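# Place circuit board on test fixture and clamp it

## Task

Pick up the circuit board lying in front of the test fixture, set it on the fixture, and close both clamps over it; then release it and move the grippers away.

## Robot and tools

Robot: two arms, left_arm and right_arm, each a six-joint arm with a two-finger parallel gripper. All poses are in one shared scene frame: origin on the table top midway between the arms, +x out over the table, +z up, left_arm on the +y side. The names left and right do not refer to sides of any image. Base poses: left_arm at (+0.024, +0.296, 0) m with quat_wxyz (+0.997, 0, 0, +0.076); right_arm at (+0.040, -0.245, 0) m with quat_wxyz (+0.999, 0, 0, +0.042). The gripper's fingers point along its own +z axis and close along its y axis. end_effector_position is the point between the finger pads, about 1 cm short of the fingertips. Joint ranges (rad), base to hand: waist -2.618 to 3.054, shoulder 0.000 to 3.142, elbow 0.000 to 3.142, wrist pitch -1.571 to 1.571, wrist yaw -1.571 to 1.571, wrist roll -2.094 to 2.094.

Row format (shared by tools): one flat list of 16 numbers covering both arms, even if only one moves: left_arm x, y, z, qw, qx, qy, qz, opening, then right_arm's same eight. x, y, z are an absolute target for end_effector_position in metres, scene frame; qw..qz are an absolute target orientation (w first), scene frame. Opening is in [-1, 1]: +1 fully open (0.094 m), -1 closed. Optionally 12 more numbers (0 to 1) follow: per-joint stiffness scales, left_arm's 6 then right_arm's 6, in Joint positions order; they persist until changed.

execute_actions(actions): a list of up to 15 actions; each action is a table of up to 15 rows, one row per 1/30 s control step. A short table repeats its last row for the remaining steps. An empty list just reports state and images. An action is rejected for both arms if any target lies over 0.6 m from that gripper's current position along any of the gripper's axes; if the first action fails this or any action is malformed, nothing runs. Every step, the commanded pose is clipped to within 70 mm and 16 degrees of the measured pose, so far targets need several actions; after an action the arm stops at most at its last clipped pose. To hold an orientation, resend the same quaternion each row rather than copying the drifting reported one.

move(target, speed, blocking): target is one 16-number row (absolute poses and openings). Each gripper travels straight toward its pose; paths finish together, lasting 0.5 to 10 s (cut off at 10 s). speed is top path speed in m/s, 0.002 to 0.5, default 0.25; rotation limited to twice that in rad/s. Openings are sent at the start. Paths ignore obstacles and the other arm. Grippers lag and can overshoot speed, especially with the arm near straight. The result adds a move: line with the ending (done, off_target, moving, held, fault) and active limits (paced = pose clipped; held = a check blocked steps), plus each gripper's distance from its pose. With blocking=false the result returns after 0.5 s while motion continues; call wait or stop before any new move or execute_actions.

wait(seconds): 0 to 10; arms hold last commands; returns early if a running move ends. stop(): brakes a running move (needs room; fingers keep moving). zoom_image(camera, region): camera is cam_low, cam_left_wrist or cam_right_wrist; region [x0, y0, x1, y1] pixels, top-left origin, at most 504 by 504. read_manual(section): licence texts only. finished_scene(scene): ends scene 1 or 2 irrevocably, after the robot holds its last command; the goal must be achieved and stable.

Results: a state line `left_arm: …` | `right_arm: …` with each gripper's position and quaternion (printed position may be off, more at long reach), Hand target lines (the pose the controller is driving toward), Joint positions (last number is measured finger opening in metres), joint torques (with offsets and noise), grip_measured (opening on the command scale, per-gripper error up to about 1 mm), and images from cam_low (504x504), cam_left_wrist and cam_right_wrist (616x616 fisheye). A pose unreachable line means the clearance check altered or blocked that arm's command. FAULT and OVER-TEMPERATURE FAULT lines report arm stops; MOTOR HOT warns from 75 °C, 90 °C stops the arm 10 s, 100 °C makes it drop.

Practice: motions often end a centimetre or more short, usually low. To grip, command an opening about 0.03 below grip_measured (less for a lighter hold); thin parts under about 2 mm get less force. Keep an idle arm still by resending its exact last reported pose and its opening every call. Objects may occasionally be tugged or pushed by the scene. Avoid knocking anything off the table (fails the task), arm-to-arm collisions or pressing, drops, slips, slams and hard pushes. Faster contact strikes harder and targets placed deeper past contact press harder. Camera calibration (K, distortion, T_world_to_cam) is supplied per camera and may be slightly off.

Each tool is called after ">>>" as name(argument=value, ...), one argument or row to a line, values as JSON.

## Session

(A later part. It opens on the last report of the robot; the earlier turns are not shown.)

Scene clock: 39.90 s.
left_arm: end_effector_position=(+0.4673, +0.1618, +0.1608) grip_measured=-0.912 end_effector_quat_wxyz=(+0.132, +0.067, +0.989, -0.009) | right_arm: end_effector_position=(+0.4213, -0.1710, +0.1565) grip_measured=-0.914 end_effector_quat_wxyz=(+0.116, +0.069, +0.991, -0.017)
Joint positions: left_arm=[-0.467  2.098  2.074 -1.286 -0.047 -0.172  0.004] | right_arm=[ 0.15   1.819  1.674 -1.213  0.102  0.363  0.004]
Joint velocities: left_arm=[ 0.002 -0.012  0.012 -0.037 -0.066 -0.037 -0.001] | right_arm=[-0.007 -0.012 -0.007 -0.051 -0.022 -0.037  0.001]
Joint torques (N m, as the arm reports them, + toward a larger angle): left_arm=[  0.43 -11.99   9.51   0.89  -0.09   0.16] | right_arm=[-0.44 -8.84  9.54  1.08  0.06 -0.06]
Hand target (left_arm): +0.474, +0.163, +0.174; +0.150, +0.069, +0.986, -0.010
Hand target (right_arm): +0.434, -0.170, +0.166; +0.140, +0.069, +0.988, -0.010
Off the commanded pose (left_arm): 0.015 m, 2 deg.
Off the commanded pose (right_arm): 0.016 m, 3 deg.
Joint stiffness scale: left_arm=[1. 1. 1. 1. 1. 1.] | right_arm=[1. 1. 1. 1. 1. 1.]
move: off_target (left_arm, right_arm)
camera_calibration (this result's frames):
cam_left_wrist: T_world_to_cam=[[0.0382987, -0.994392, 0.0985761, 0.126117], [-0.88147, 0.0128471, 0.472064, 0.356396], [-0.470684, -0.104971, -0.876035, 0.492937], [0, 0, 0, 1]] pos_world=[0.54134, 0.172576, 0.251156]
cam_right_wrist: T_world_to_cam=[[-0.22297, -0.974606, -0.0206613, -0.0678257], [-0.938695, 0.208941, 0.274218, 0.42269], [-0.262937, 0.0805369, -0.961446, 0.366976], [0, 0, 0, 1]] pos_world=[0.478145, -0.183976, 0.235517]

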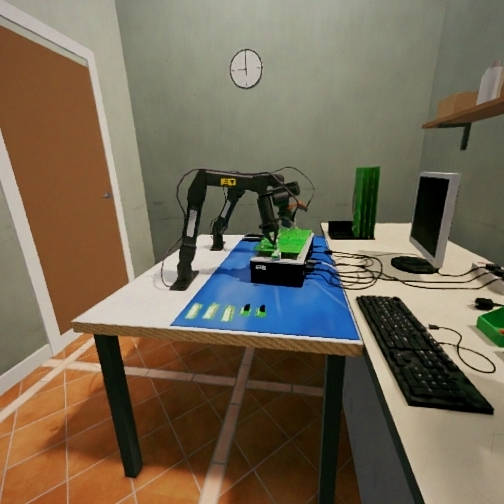

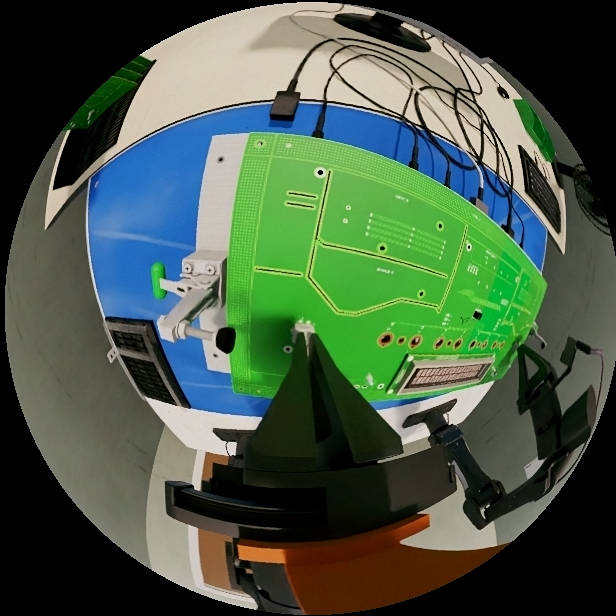

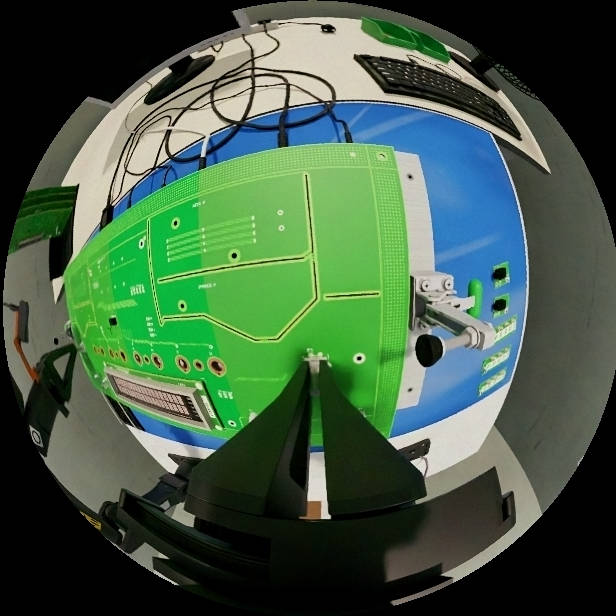

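>>> move(
  target=[0.477,0.161,0.170,0.15,0.069,0.986,-0.01,-0.95,0.437,-0.1715,0.162,0.14,0.069,0.988,-0.01,-0.95],
  speed=0.01,
)

>>> zoom_image(
  camera="cam_left_wrist",
  region=[210, 90, 310, 190],
)

>>> zoom_image(
  camera="cam_right_wrist",
  region=[340, 110, 440, 210],
)

Scene clock: 42.70 s.
left_arm: end_effector_position=(+0.4675, +0.1618, +0.1568) grip_measured=-0.912 end_effector_quat_wxyz=(+0.127, +0.068, +0.990, -0.007) | right_arm: end_effector_position=(+0.4250, -0.1716, +0.1531) grip_measured=-0.914 end_effector_quat_wxyz=(+0.117, +0.068, +0.991, -0.017)
Joint positions: left_arm=[-0.467  2.108  2.074 -1.286 -0.047 -0.172  0.004] | right_arm=[ 0.146  1.83   1.674 -1.2    0.101  0.357  0.004]
Joint velocities: left_arm=[-0.002  0.007 -0.002 -0.007 -0.051 -0.037  0.001] | right_arm=[-0.012 -0.012  0.002  0.022 -0.007 -0.022 -0.   ]
Joint torques (N m, as the arm reports them, + toward a larger angle): left_arm=[  0.21 -11.84   9.77   0.97  -0.09   0.12] | right_arm=[-0.64 -9.11  9.29  1.11  0.04 -0.06]
Hand target (left_arm): +0.477, +0.161, +0.170; +0.150, +0.069, +0.986, -0.010
Hand target (right_arm): +0.437, -0.172, +0.162; +0.140, +0.069, +0.988, -0.010
Off the commanded pose (left_arm): 0.016 m, 3 deg.
Off the commanded pose (right_arm): 0.015 m, 3 deg.
Joint stiffness scale: left_arm=[1. 1. 1. 1. 1. 1.] | right_arm=[1. 1. 1. 1. 1. 1.]
move: off_target (left_arm, right_arm)
camera_calibration (this result's frames):
cam_left_wrist: T_world_to_cam=[[0.0388096, -0.994701, 0.0951985, 0.126764], [-0.877154, 0.0117217, 0.480066, 0.355403], [-0.478638, -0.102135, -0.872052, 0.492185], [0, 0, 0, 1]] pos_world=[0.542402, 0.172195, 0.246526]
cam_right_wrist: T_world_to_cam=[[-0.220651, -0.975127, -0.0209877, -0.0686726], [-0.939533, 0.20672, 0.273029, 0.427393], [-0.261899, 0.0799626, -0.961777, 0.36421], [0, 0, 0, 1]] pos_world=[0.481783, -0.184438, 0.232157]

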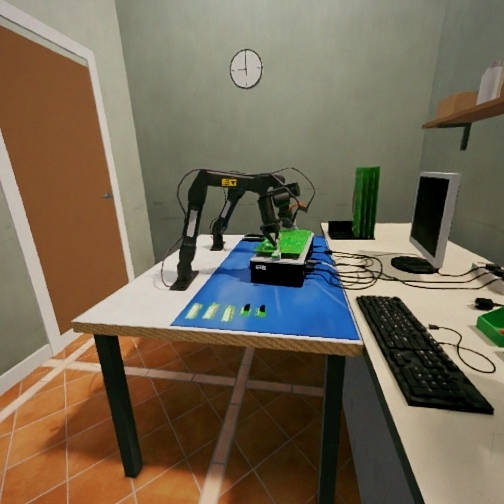

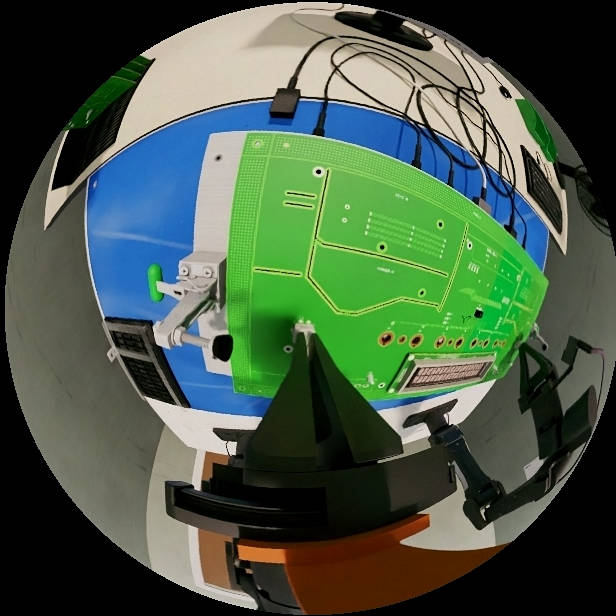

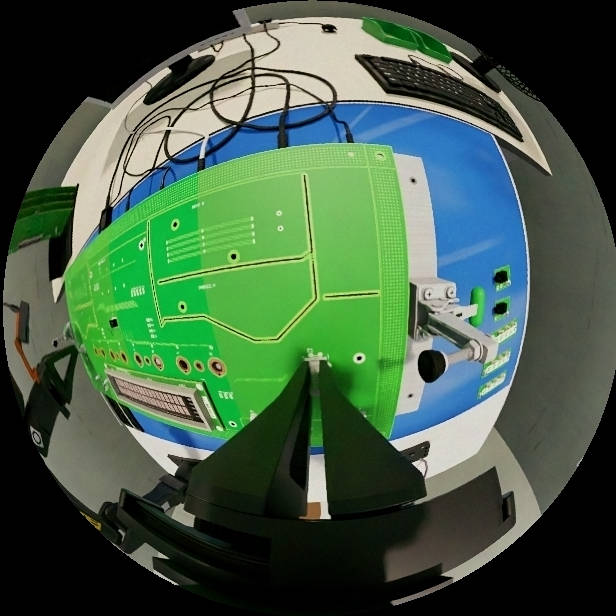

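Region (210, 90, 310, 190) of cam_left_wrist's 616x616 image, scaled by 5.040, with more detail than that image has.

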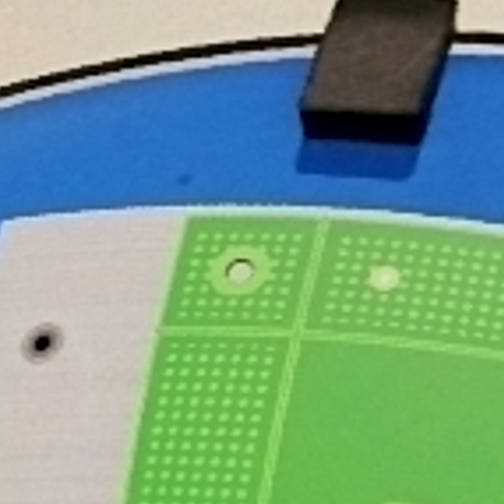

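Region (340, 110, 440, 210) of cam_right_wrist's 616x616 image, scaled by 5.040, with more detail than that image has.

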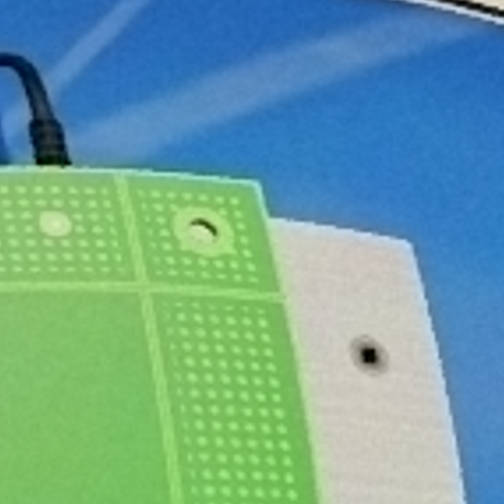

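>>> move(
  target=[0.4795,0.158,0.171,0.15,0.069,0.986,-0.01,-0.95,0.437,-0.1725,0.162,0.14,0.069,0.988,-0.01,-0.95],
  speed=0.01,
)

>>> zoom_image(
  camera="cam_left_wrist",
  region=[210, 90, 310, 190],
)

Scene clock: 45.43 s.
left_arm: end_effector_position=(+0.4734, +0.1601, +0.1578) grip_measured=-0.912 end_effector_quat_wxyz=(+0.131, +0.067, +0.989, -0.008) | right_arm: end_effector_position=(+0.4258, -0.1727, +0.1532) grip_measured=-0.914 end_effector_quat_wxyz=(+0.118, +0.069, +0.990, -0.016)
Joint positions: left_arm=[-0.467  2.13   2.112 -1.294 -0.049 -0.172  0.004] | right_arm=[ 0.143  1.83   1.674 -1.197  0.1    0.355  0.004]
Joint velocities: left_arm=[-0.007 -0.012  0.017  0.022  0.007 -0.022 -0.001] | right_arm=[ 0.007 -0.002 -0.007  0.051 -0.007  0.007  0.   ]
Joint torques (N m, as the arm reports them, + toward a larger angle): left_arm=[ -0.2  -12.24   9.54   0.91  -0.1    0.06] | right_arm=[-0.64 -9.24  9.17  1.06  0.05 -0.07]
Hand target (left_arm): +0.479, +0.158, +0.171; +0.150, +0.069, +0.986, -0.010
Hand target (right_arm): +0.437, -0.173, +0.162; +0.140, +0.069, +0.988, -0.010
Off the commanded pose (left_arm): 0.015 m, 2 deg.
Off the commanded pose (right_arm): 0.014 m, 3 deg.
Joint stiffness scale: left_arm=[1. 1. 1. 1. 1. 1.] | right_arm=[1. 1. 1. 1. 1. 1.]
move: off_target (left_arm, right_arm)
camera_calibration (this result's frames):
cam_left_wrist: T_world_to_cam=[[0.0384533, -0.994595, 0.0964452, 0.124769], [-0.880835, 0.0118381, 0.473276, 0.362875], [-0.471859, -0.103151, -0.875619, 0.493278], [0, 0, 0, 1]] pos_world=[0.547593, 0.170681, 0.248151]
cam_right_wrist: T_world_to_cam=[[-0.222341, -0.97471, -0.0224653, -0.0684822], [-0.939803, 0.208132, 0.271017, 0.42904], [-0.259488, 0.0813714, -0.962312, 0.363938], [0, 0, 0, 1]] pos_world=[0.482425, -0.185662, 0.232406]

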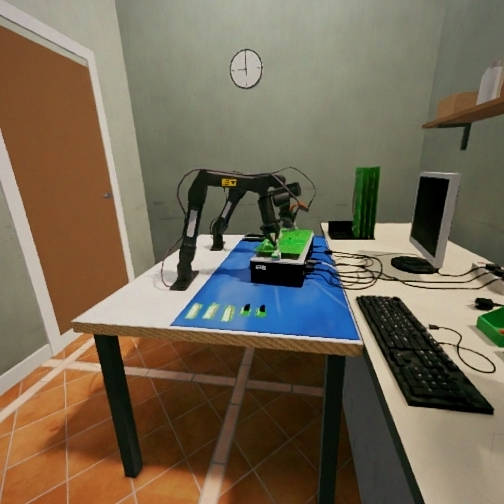

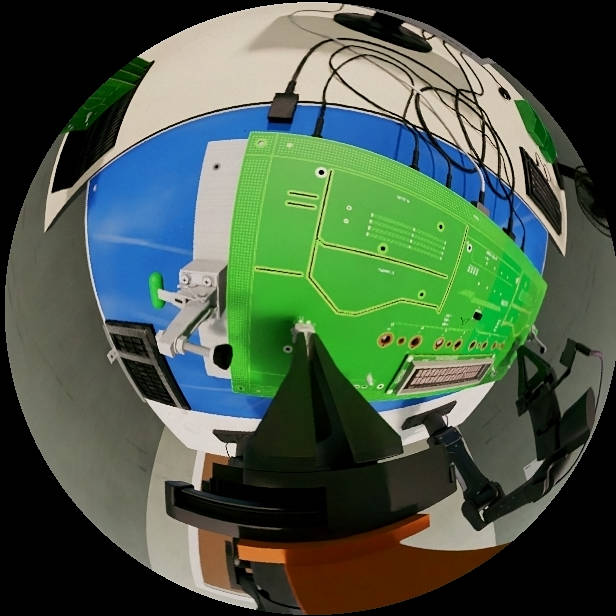

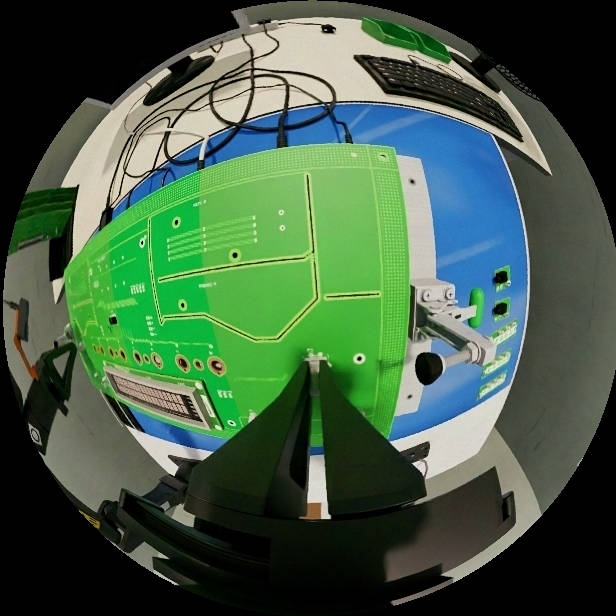

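Region (210, 90, 310, 190) of cam_left_wrist's 616x616 image, scaled by 5.040, with more detail than that image has.

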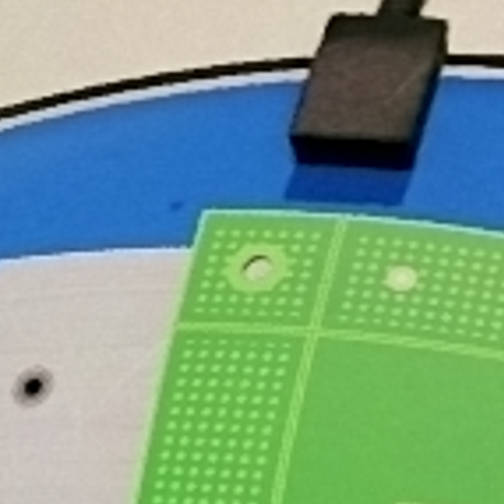

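>>> move(
  target=[0.4705,0.1605,0.155,0.125,0.069,0.990,-0.006,-0.95,0.437,-0.1725,0.162,0.14,0.069,0.988,-0.01,-0.95],
  speed=0.01,
)

>>> zoom_image(
  camera="cam_left_wrist",
  region=[210, 90, 310, 190],
)

Scene clock: 48.13 s.
left_arm: end_effector_position=(+0.4733, +0.1602, +0.1578) grip_measured=-0.912 end_effector_quat_wxyz=(+0.131, +0.067, +0.989, -0.008) | right_arm: end_effector_position=(+0.4257, -0.1726, +0.1532) grip_measured=-0.914 end_effector_quat_wxyz=(+0.118, +0.069, +0.991, -0.016)
Joint positions: left_arm=[-0.467  2.13   2.112 -1.294 -0.049 -0.172  0.004] | right_arm=[ 0.143  1.83   1.674 -1.198  0.1    0.355  0.004]
Joint velocities: left_arm=[ 0.007 -0.002 -0.007 -0.007 -0.095 -0.007  0.   ] | right_arm=[ 0.002 -0.007  0.007  0.081 -0.081 -0.007 -0.   ]
Joint torques (N m, as the arm reports them, + toward a larger angle): left_arm=[ -0.13 -12.12   5.87   0.9   -0.05   0.03] | right_arm=[-0.58 -9.24  9.21  1.08  0.06 -0.05]
Hand target (left_arm): +0.471, +0.161, +0.155; +0.125, +0.069, +0.990, -0.006
Hand target (right_arm): +0.437, -0.173, +0.162; +0.140, +0.069, +0.988, -0.010
Off the commanded pose (left_arm): 0.004 m, 1 deg.
Off the commanded pose (right_arm): 0.014 m, 3 deg.
Joint stiffness scale: left_arm=[1. 1. 1. 1. 1. 1.] | right_arm=[1. 1. 1. 1. 1. 1.]
move: off_target (right_arm)
camera_calibration (this result's frames):
cam_left_wrist: T_world_to_cam=[[0.0384883, -0.994607, 0.096314, 0.124809], [-0.880663, 0.0117823, 0.473596, 0.362686], [-0.472177, -0.103048, -0.87546, 0.493328], [0, 0, 0, 1]] pos_world=[0.547539, 0.170699, 0.248101]
cam_right_wrist: T_world_to_cam=[[-0.222272, -0.974722, -0.022634, -0.0684676], [-0.939697, 0.20798, 0.271503, 0.428795], [-0.259933, 0.0816165, -0.962171, 0.364092], [0, 0, 0, 1]] pos_world=[0.482358, -0.185634, 0.23235]

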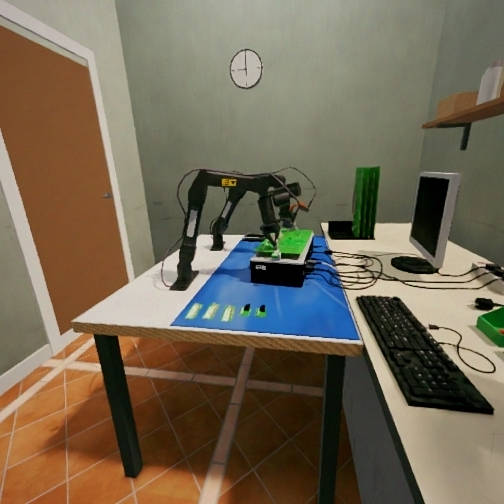

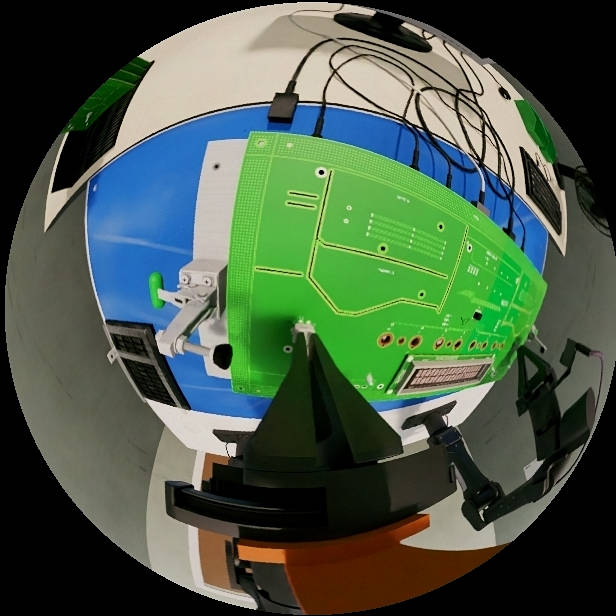

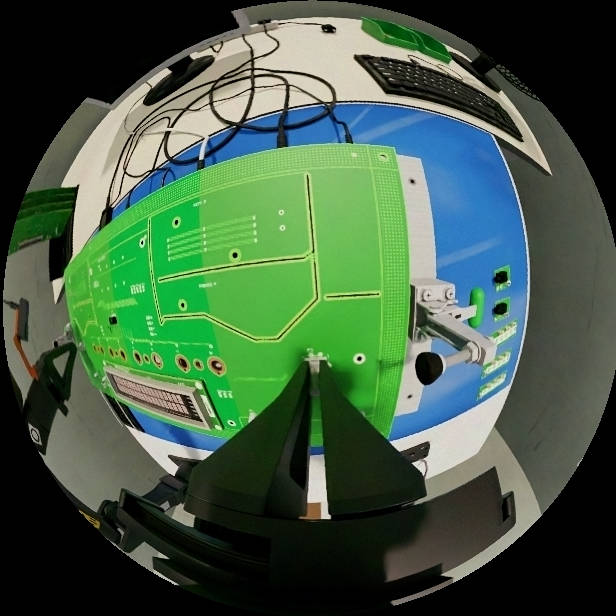

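Region (210, 90, 310, 190) of cam_left_wrist's 616x616 image, scaled by 5.040, with more detail than that image has.

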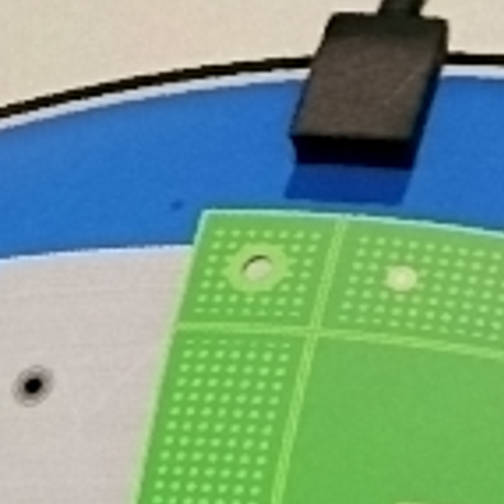

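Use execute_actions for small steps; δ=0.015 more.

>>> execute_actions(
  actions=[
    [[0.4678,0.1613,0.1505,0.118,0.069,0.9906,-0.005,-0.95,0.437,-0.1725,0.162,0.14,0.069,0.988,-0.01,-0.95]],
  ],
)

>>> zoom_image(
  camera="cam_left_wrist",
  region=[210, 90, 310, 190],
)

Scene clock: 48.67 s.
left_arm: end_effector_position=(+0.4700, +0.1610, +0.1523) grip_measured=-0.912 end_effector_quat_wxyz=(+0.122, +0.068, +0.990, -0.006) | right_arm: end_effector_position=(+0.4267, -0.1723, +0.1534) grip_measured=-0.914 end_effector_quat_wxyz=(+0.120, +0.068, +0.990, -0.016)
Joint positions: left_arm=[-0.467  2.13   2.094 -1.294 -0.047 -0.172  0.004] | right_arm=[ 0.143  1.83   1.674 -1.193  0.099  0.353  0.004]
Joint velocities: left_arm=[ 0.007 -0.002 -0.007 -0.007  0.022 -0.095  0.001] | right_arm=[-0.002  0.012 -0.012 -0.022  0.066 -0.022 -0.   ]
Joint torques (N m, as the arm reports them, + toward a larger angle): left_arm=[ -0.08 -12.23   6.03   0.87  -0.06   0.03] | right_arm=[-0.58 -9.13  9.26  1.05  0.04 -0.05]
Hand target (left_arm): +0.468, +0.161, +0.151; +0.118, +0.069, +0.991, -0.005
Hand target (right_arm): +0.437, -0.173, +0.162; +0.140, +0.069, +0.988, -0.010
Off the commanded pose (left_arm): 0.003 m, 0 deg.
Off the commanded pose (right_arm): 0.013 m, 2 deg.
Joint stiffness scale: left_arm=[1. 1. 1. 1. 1. 1.] | right_arm=[1. 1. 1. 1. 1. 1.]
camera_calibration (this result's frames):
cam_left_wrist: T_world_to_cam=[[0.0397911, -0.99502, 0.0913831, 0.126482], [-0.872055, 0.0100643, 0.489305, 0.35618], [-0.487788, -0.0991611, -0.867312, 0.492432], [0, 0, 0, 1]] pos_world=[0.545778, 0.171098, 0.241253]
cam_right_wrist: T_world_to_cam=[[-0.219571, -0.975297, -0.0241591, -0.0689758], [-0.941296, 0.205278, 0.267999, 0.430344], [-0.256419, 0.0815858, -0.963116, 0.363172], [0, 0, 0, 1]] pos_world=[0.483061, -0.185242, 0.232779]

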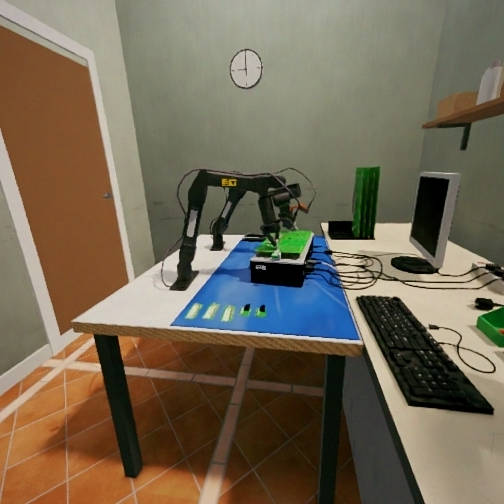

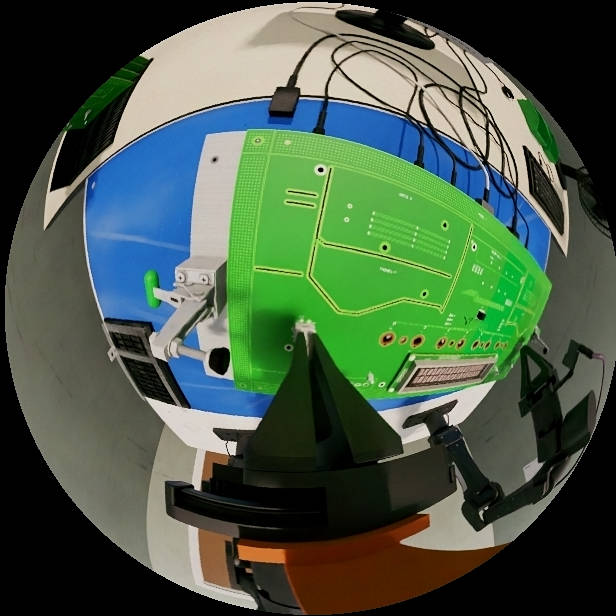

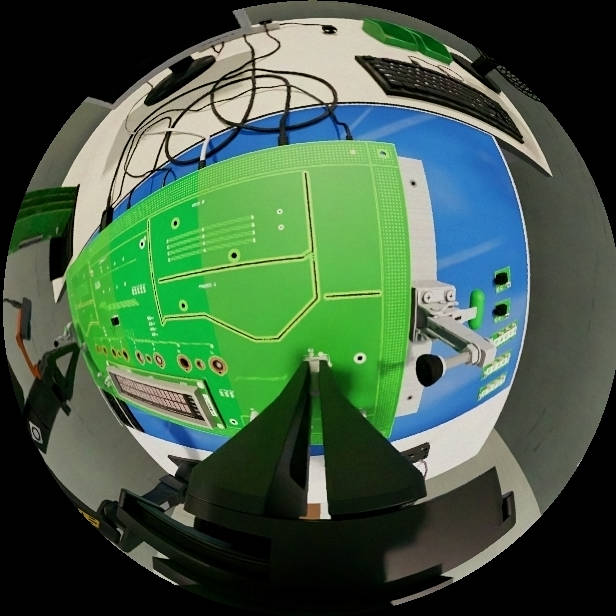

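Region (210, 90, 310, 190) of cam_left_wrist's 616x616 image, scaled by 5.040, with more detail than that image has.

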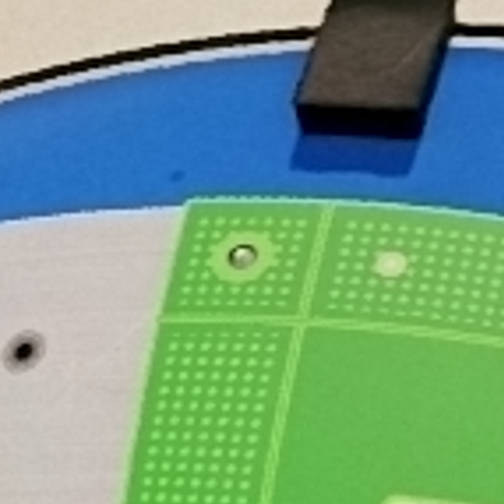

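>>> zoom_image(
  camera="cam_left_wrist",
  region=[243, 126, 273, 156],
)

Region (243, 126, 273, 156) of cam_left_wrist's 616x616 image, scaled by 16.800, with more detail than that image has.

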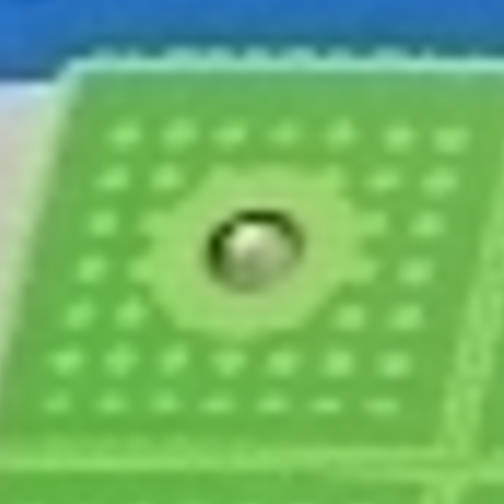

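>>> execute_actions(
  actions=[
    [[0.4678,0.1613,0.149,0.118,0.069,0.9906,-0.005,-0.95,0.430,-0.174,0.152,0.124,0.069,0.990,-0.014,-0.95],[0.4678,0.1613,0.149,0.118,0.069,0.9906,-0.005,-0.95,0.430,-0.174,0.152,0.124,0.069,0.990,-0.014,-0.95],[0.4678,0.1613,0.149,0.118,0.069,0.9906,-0.005,-0.95,0.424,-0.175,0.1437,0.11,0.069,0.9914,-0.018,-0.95]],
  ],
)

>>> zoom_image(
  camera="cam_left_wrist",
  region=[210, 90, 310, 190],
)

>>> zoom_image(
  camera="cam_right_wrist",
  region=[340, 110, 440, 210],
)

Scene clock: 49.37 s.
left_arm: end_effector_position=(+0.4703, +0.1612, +0.1523) grip_measured=-0.912 end_effector_quat_wxyz=(+0.122, +0.068, +0.990, -0.005) | right_arm: end_effector_position=(+0.4250, -0.1719, +0.1479) grip_measured=-0.914 end_effector_quat_wxyz=(+0.115, +0.067, +0.991, -0.015)
Joint positions: left_arm=[-0.467  2.13   2.094 -1.294 -0.049 -0.172  0.004] | right_arm=[ 0.143  1.831  1.655 -1.183  0.095  0.353  0.004]
Joint velocities: left_arm=[-0.022  0.002 -0.002  0.051 -0.022 -0.051  0.001] | right_arm=[-0.002  0.017 -0.022 -0.037 -0.051  0.066 -0.   ]
Joint torques (N m, as the arm reports them, + toward a larger angle): left_arm=[ -0.12 -12.29   5.48   0.94  -0.05   0.02] | right_arm=[-0.55 -8.87  6.1   0.85  0.08 -0.03]
Hand target (left_arm): +0.468, +0.161, +0.149; +0.118, +0.069, +0.991, -0.005
Hand target (right_arm): +0.424, -0.175, +0.144; +0.110, +0.069, +0.991, -0.018
Off the commanded pose (left_arm): 0.004 m, 1 deg.
Off the commanded pose (right_arm): 0.005 m, 1 deg.
Joint stiffness scale: left_arm=[1. 1. 1. 1. 1. 1.] | right_arm=[1. 1. 1. 1. 1. 1.]
camera_calibration (this result's frames):
cam_left_wrist: T_world_to_cam=[[0.0401254, -0.995141, 0.0899165, 0.126817], [-0.872693, 0.0089223, 0.488187, 0.357044], [-0.486617, -0.0980582, -0.868095, 0.492037], [0, 0, 0, 1]] pos_world=[0.545935, 0.171264, 0.241428]
cam_right_wrist: T_world_to_cam=[[-0.218842, -0.975456, -0.0243836, -0.069352], [-0.938891, 0.203703, 0.277469, 0.42744], [-0.265691, 0.0836154, -0.960425, 0.361308], [0, 0, 0, 1]] pos_world=[0.482138, -0.184931, 0.226717]

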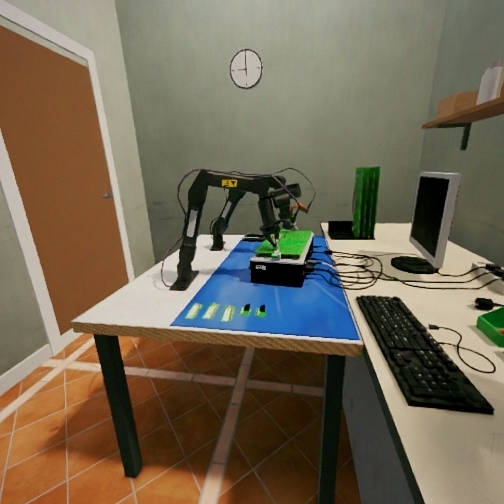

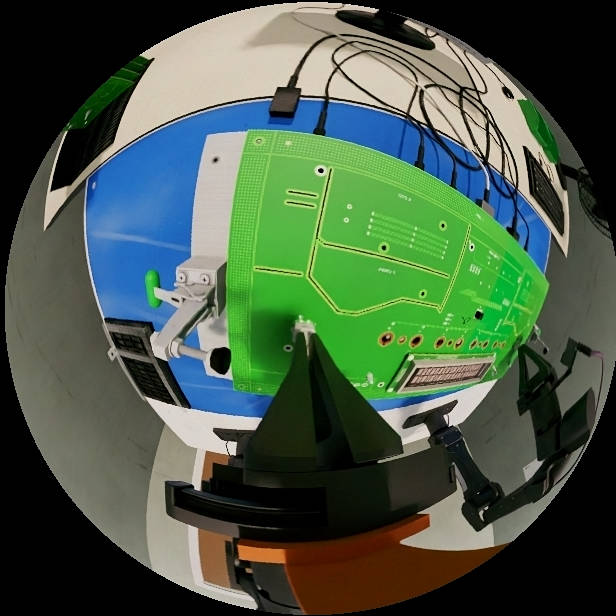

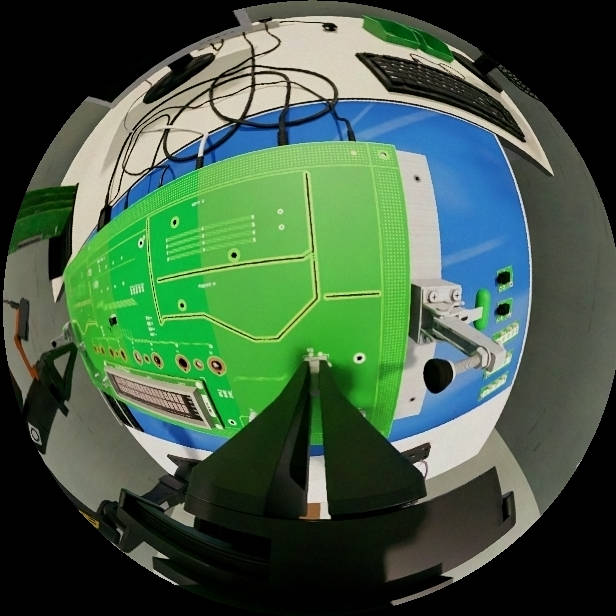

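Region (210, 90, 310, 190) of cam_left_wrist's 616x616 image, scaled by 5.040, with more detail than that image has.

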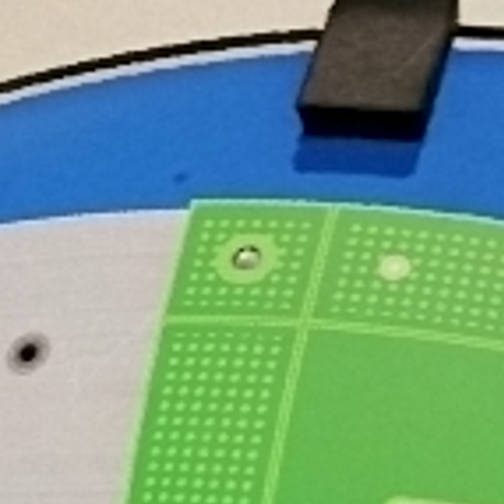

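Region (340, 110, 440, 210) of cam_right_wrist's 616x616 image, scaled by 5.040, with more detail than that image has.

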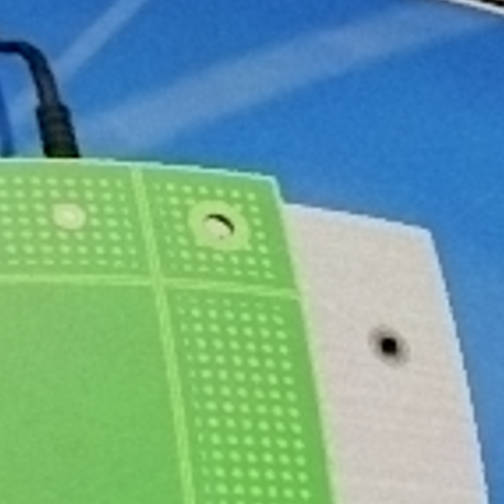

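Lower both a bit more.

>>> execute_actions(
  actions=[
    [[0.4678,0.1613,0.144,0.118,0.069,0.9906,-0.005,-0.95,0.424,-0.174,0.139,0.11,0.069,0.9914,-0.018,-0.95]],
  ],
)

>>> zoom_image(
  camera="cam_left_wrist",
  region=[210, 90, 310, 190],
)

>>> zoom_image(
  camera="cam_low",
  region=[240, 230, 290, 270],
)

Scene clock: 49.97 s.
left_arm: end_effector_position=(+0.4710, +0.1614, +0.1498) grip_measured=-0.912 end_effector_quat_wxyz=(+0.125, +0.068, +0.990, -0.005) | right_arm: end_effector_position=(+0.4259, -0.1716, +0.1457) grip_measured=-0.914 end_effector_quat_wxyz=(+0.116, +0.067, +0.991, -0.014)
Joint positions: left_arm=[-0.467  2.126  2.075 -1.275 -0.051 -0.172  0.004] | right_arm=[ 0.143  1.831  1.646 -1.17   0.094  0.353  0.004]
Joint velocities: left_arm=[-0.007 -0.012 -0.007  0.007 -0.066  0.051 -0.   ] | right_arm=[-0.002 -0.002  0.007  0.007 -0.007 -0.007 -0.   ]
Joint torques (N m, as the arm reports them, + toward a larger angle): left_arm=[ -0.07 -12.33   4.75   0.99   0.     0.03] | right_arm=[-0.31 -8.99  5.29  0.93  0.1   0.  ]
Hand target (left_arm): +0.468, +0.161, +0.144; +0.118, +0.069, +0.991, -0.005
Hand target (right_arm): +0.424, -0.174, +0.139; +0.110, +0.069, +0.991, -0.018
Off the commanded pose (left_arm): 0.007 m, 1 deg.
Off the commanded pose (right_arm): 0.007 m, 1 deg.
Joint stiffness scale: left_arm=[1. 1. 1. 1. 1. 1.] | right_arm=[1. 1. 1. 1. 1. 1.]
camera_calibration (this result's frames):
cam_left_wrist: T_world_to_cam=[[0.0402541, -0.995192, 0.0892926, 0.127237], [-0.874972, 0.00804459, 0.484107, 0.360801], [-0.482497, -0.0976158, -0.870441, 0.488526], [0, 0, 0, 1]] pos_world=[0.546281, 0.171411, 0.239206]
cam_right_wrist: T_world_to_cam=[[-0.21869, -0.975447, -0.0260409, -0.0687844], [-0.939706, 0.203336, 0.274969, 0.429452], [-0.262922, 0.0846038, -0.9611, 0.358441], [0, 0, 0, 1]] pos_world=[0.482758, -0.184744, 0.22462]

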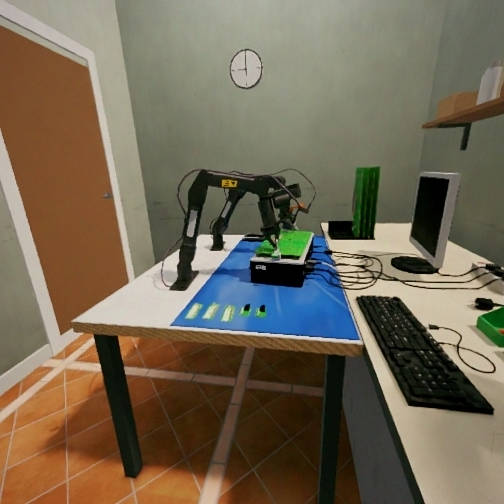

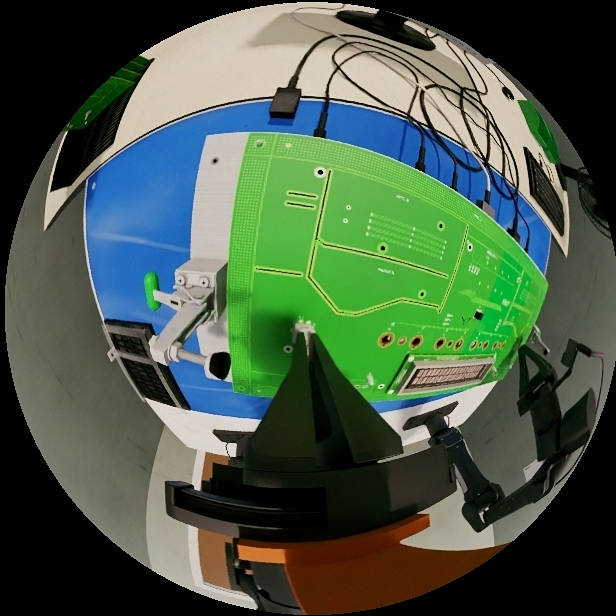

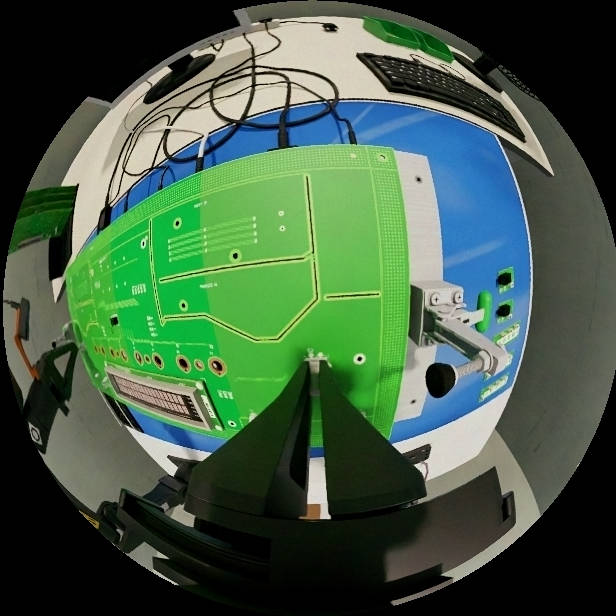

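Region (210, 90, 310, 190) of cam_left_wrist's 616x616 image, scaled by 5.040, with more detail than that image has.

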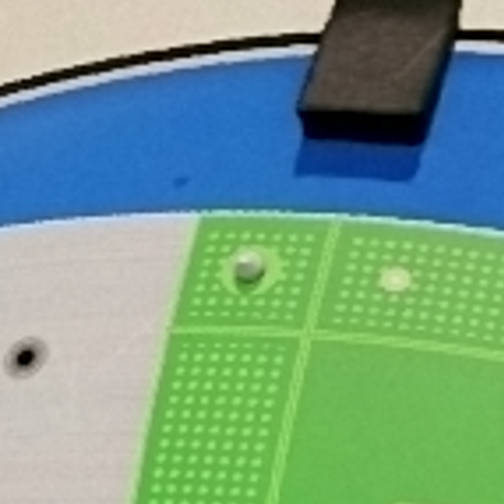

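Region (240, 230, 290, 270) of cam_low's 504x504 image, scaled by 10.080, with more detail than that image has; it fills the top 403 rows of this view, and the rest is white.

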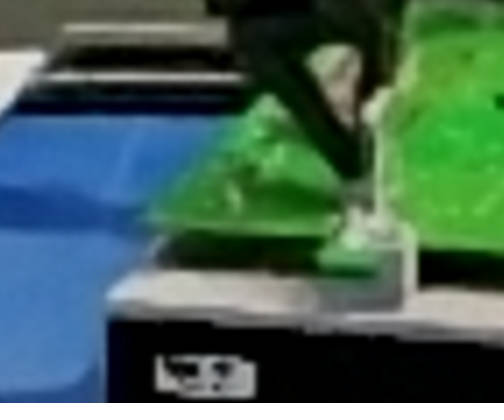

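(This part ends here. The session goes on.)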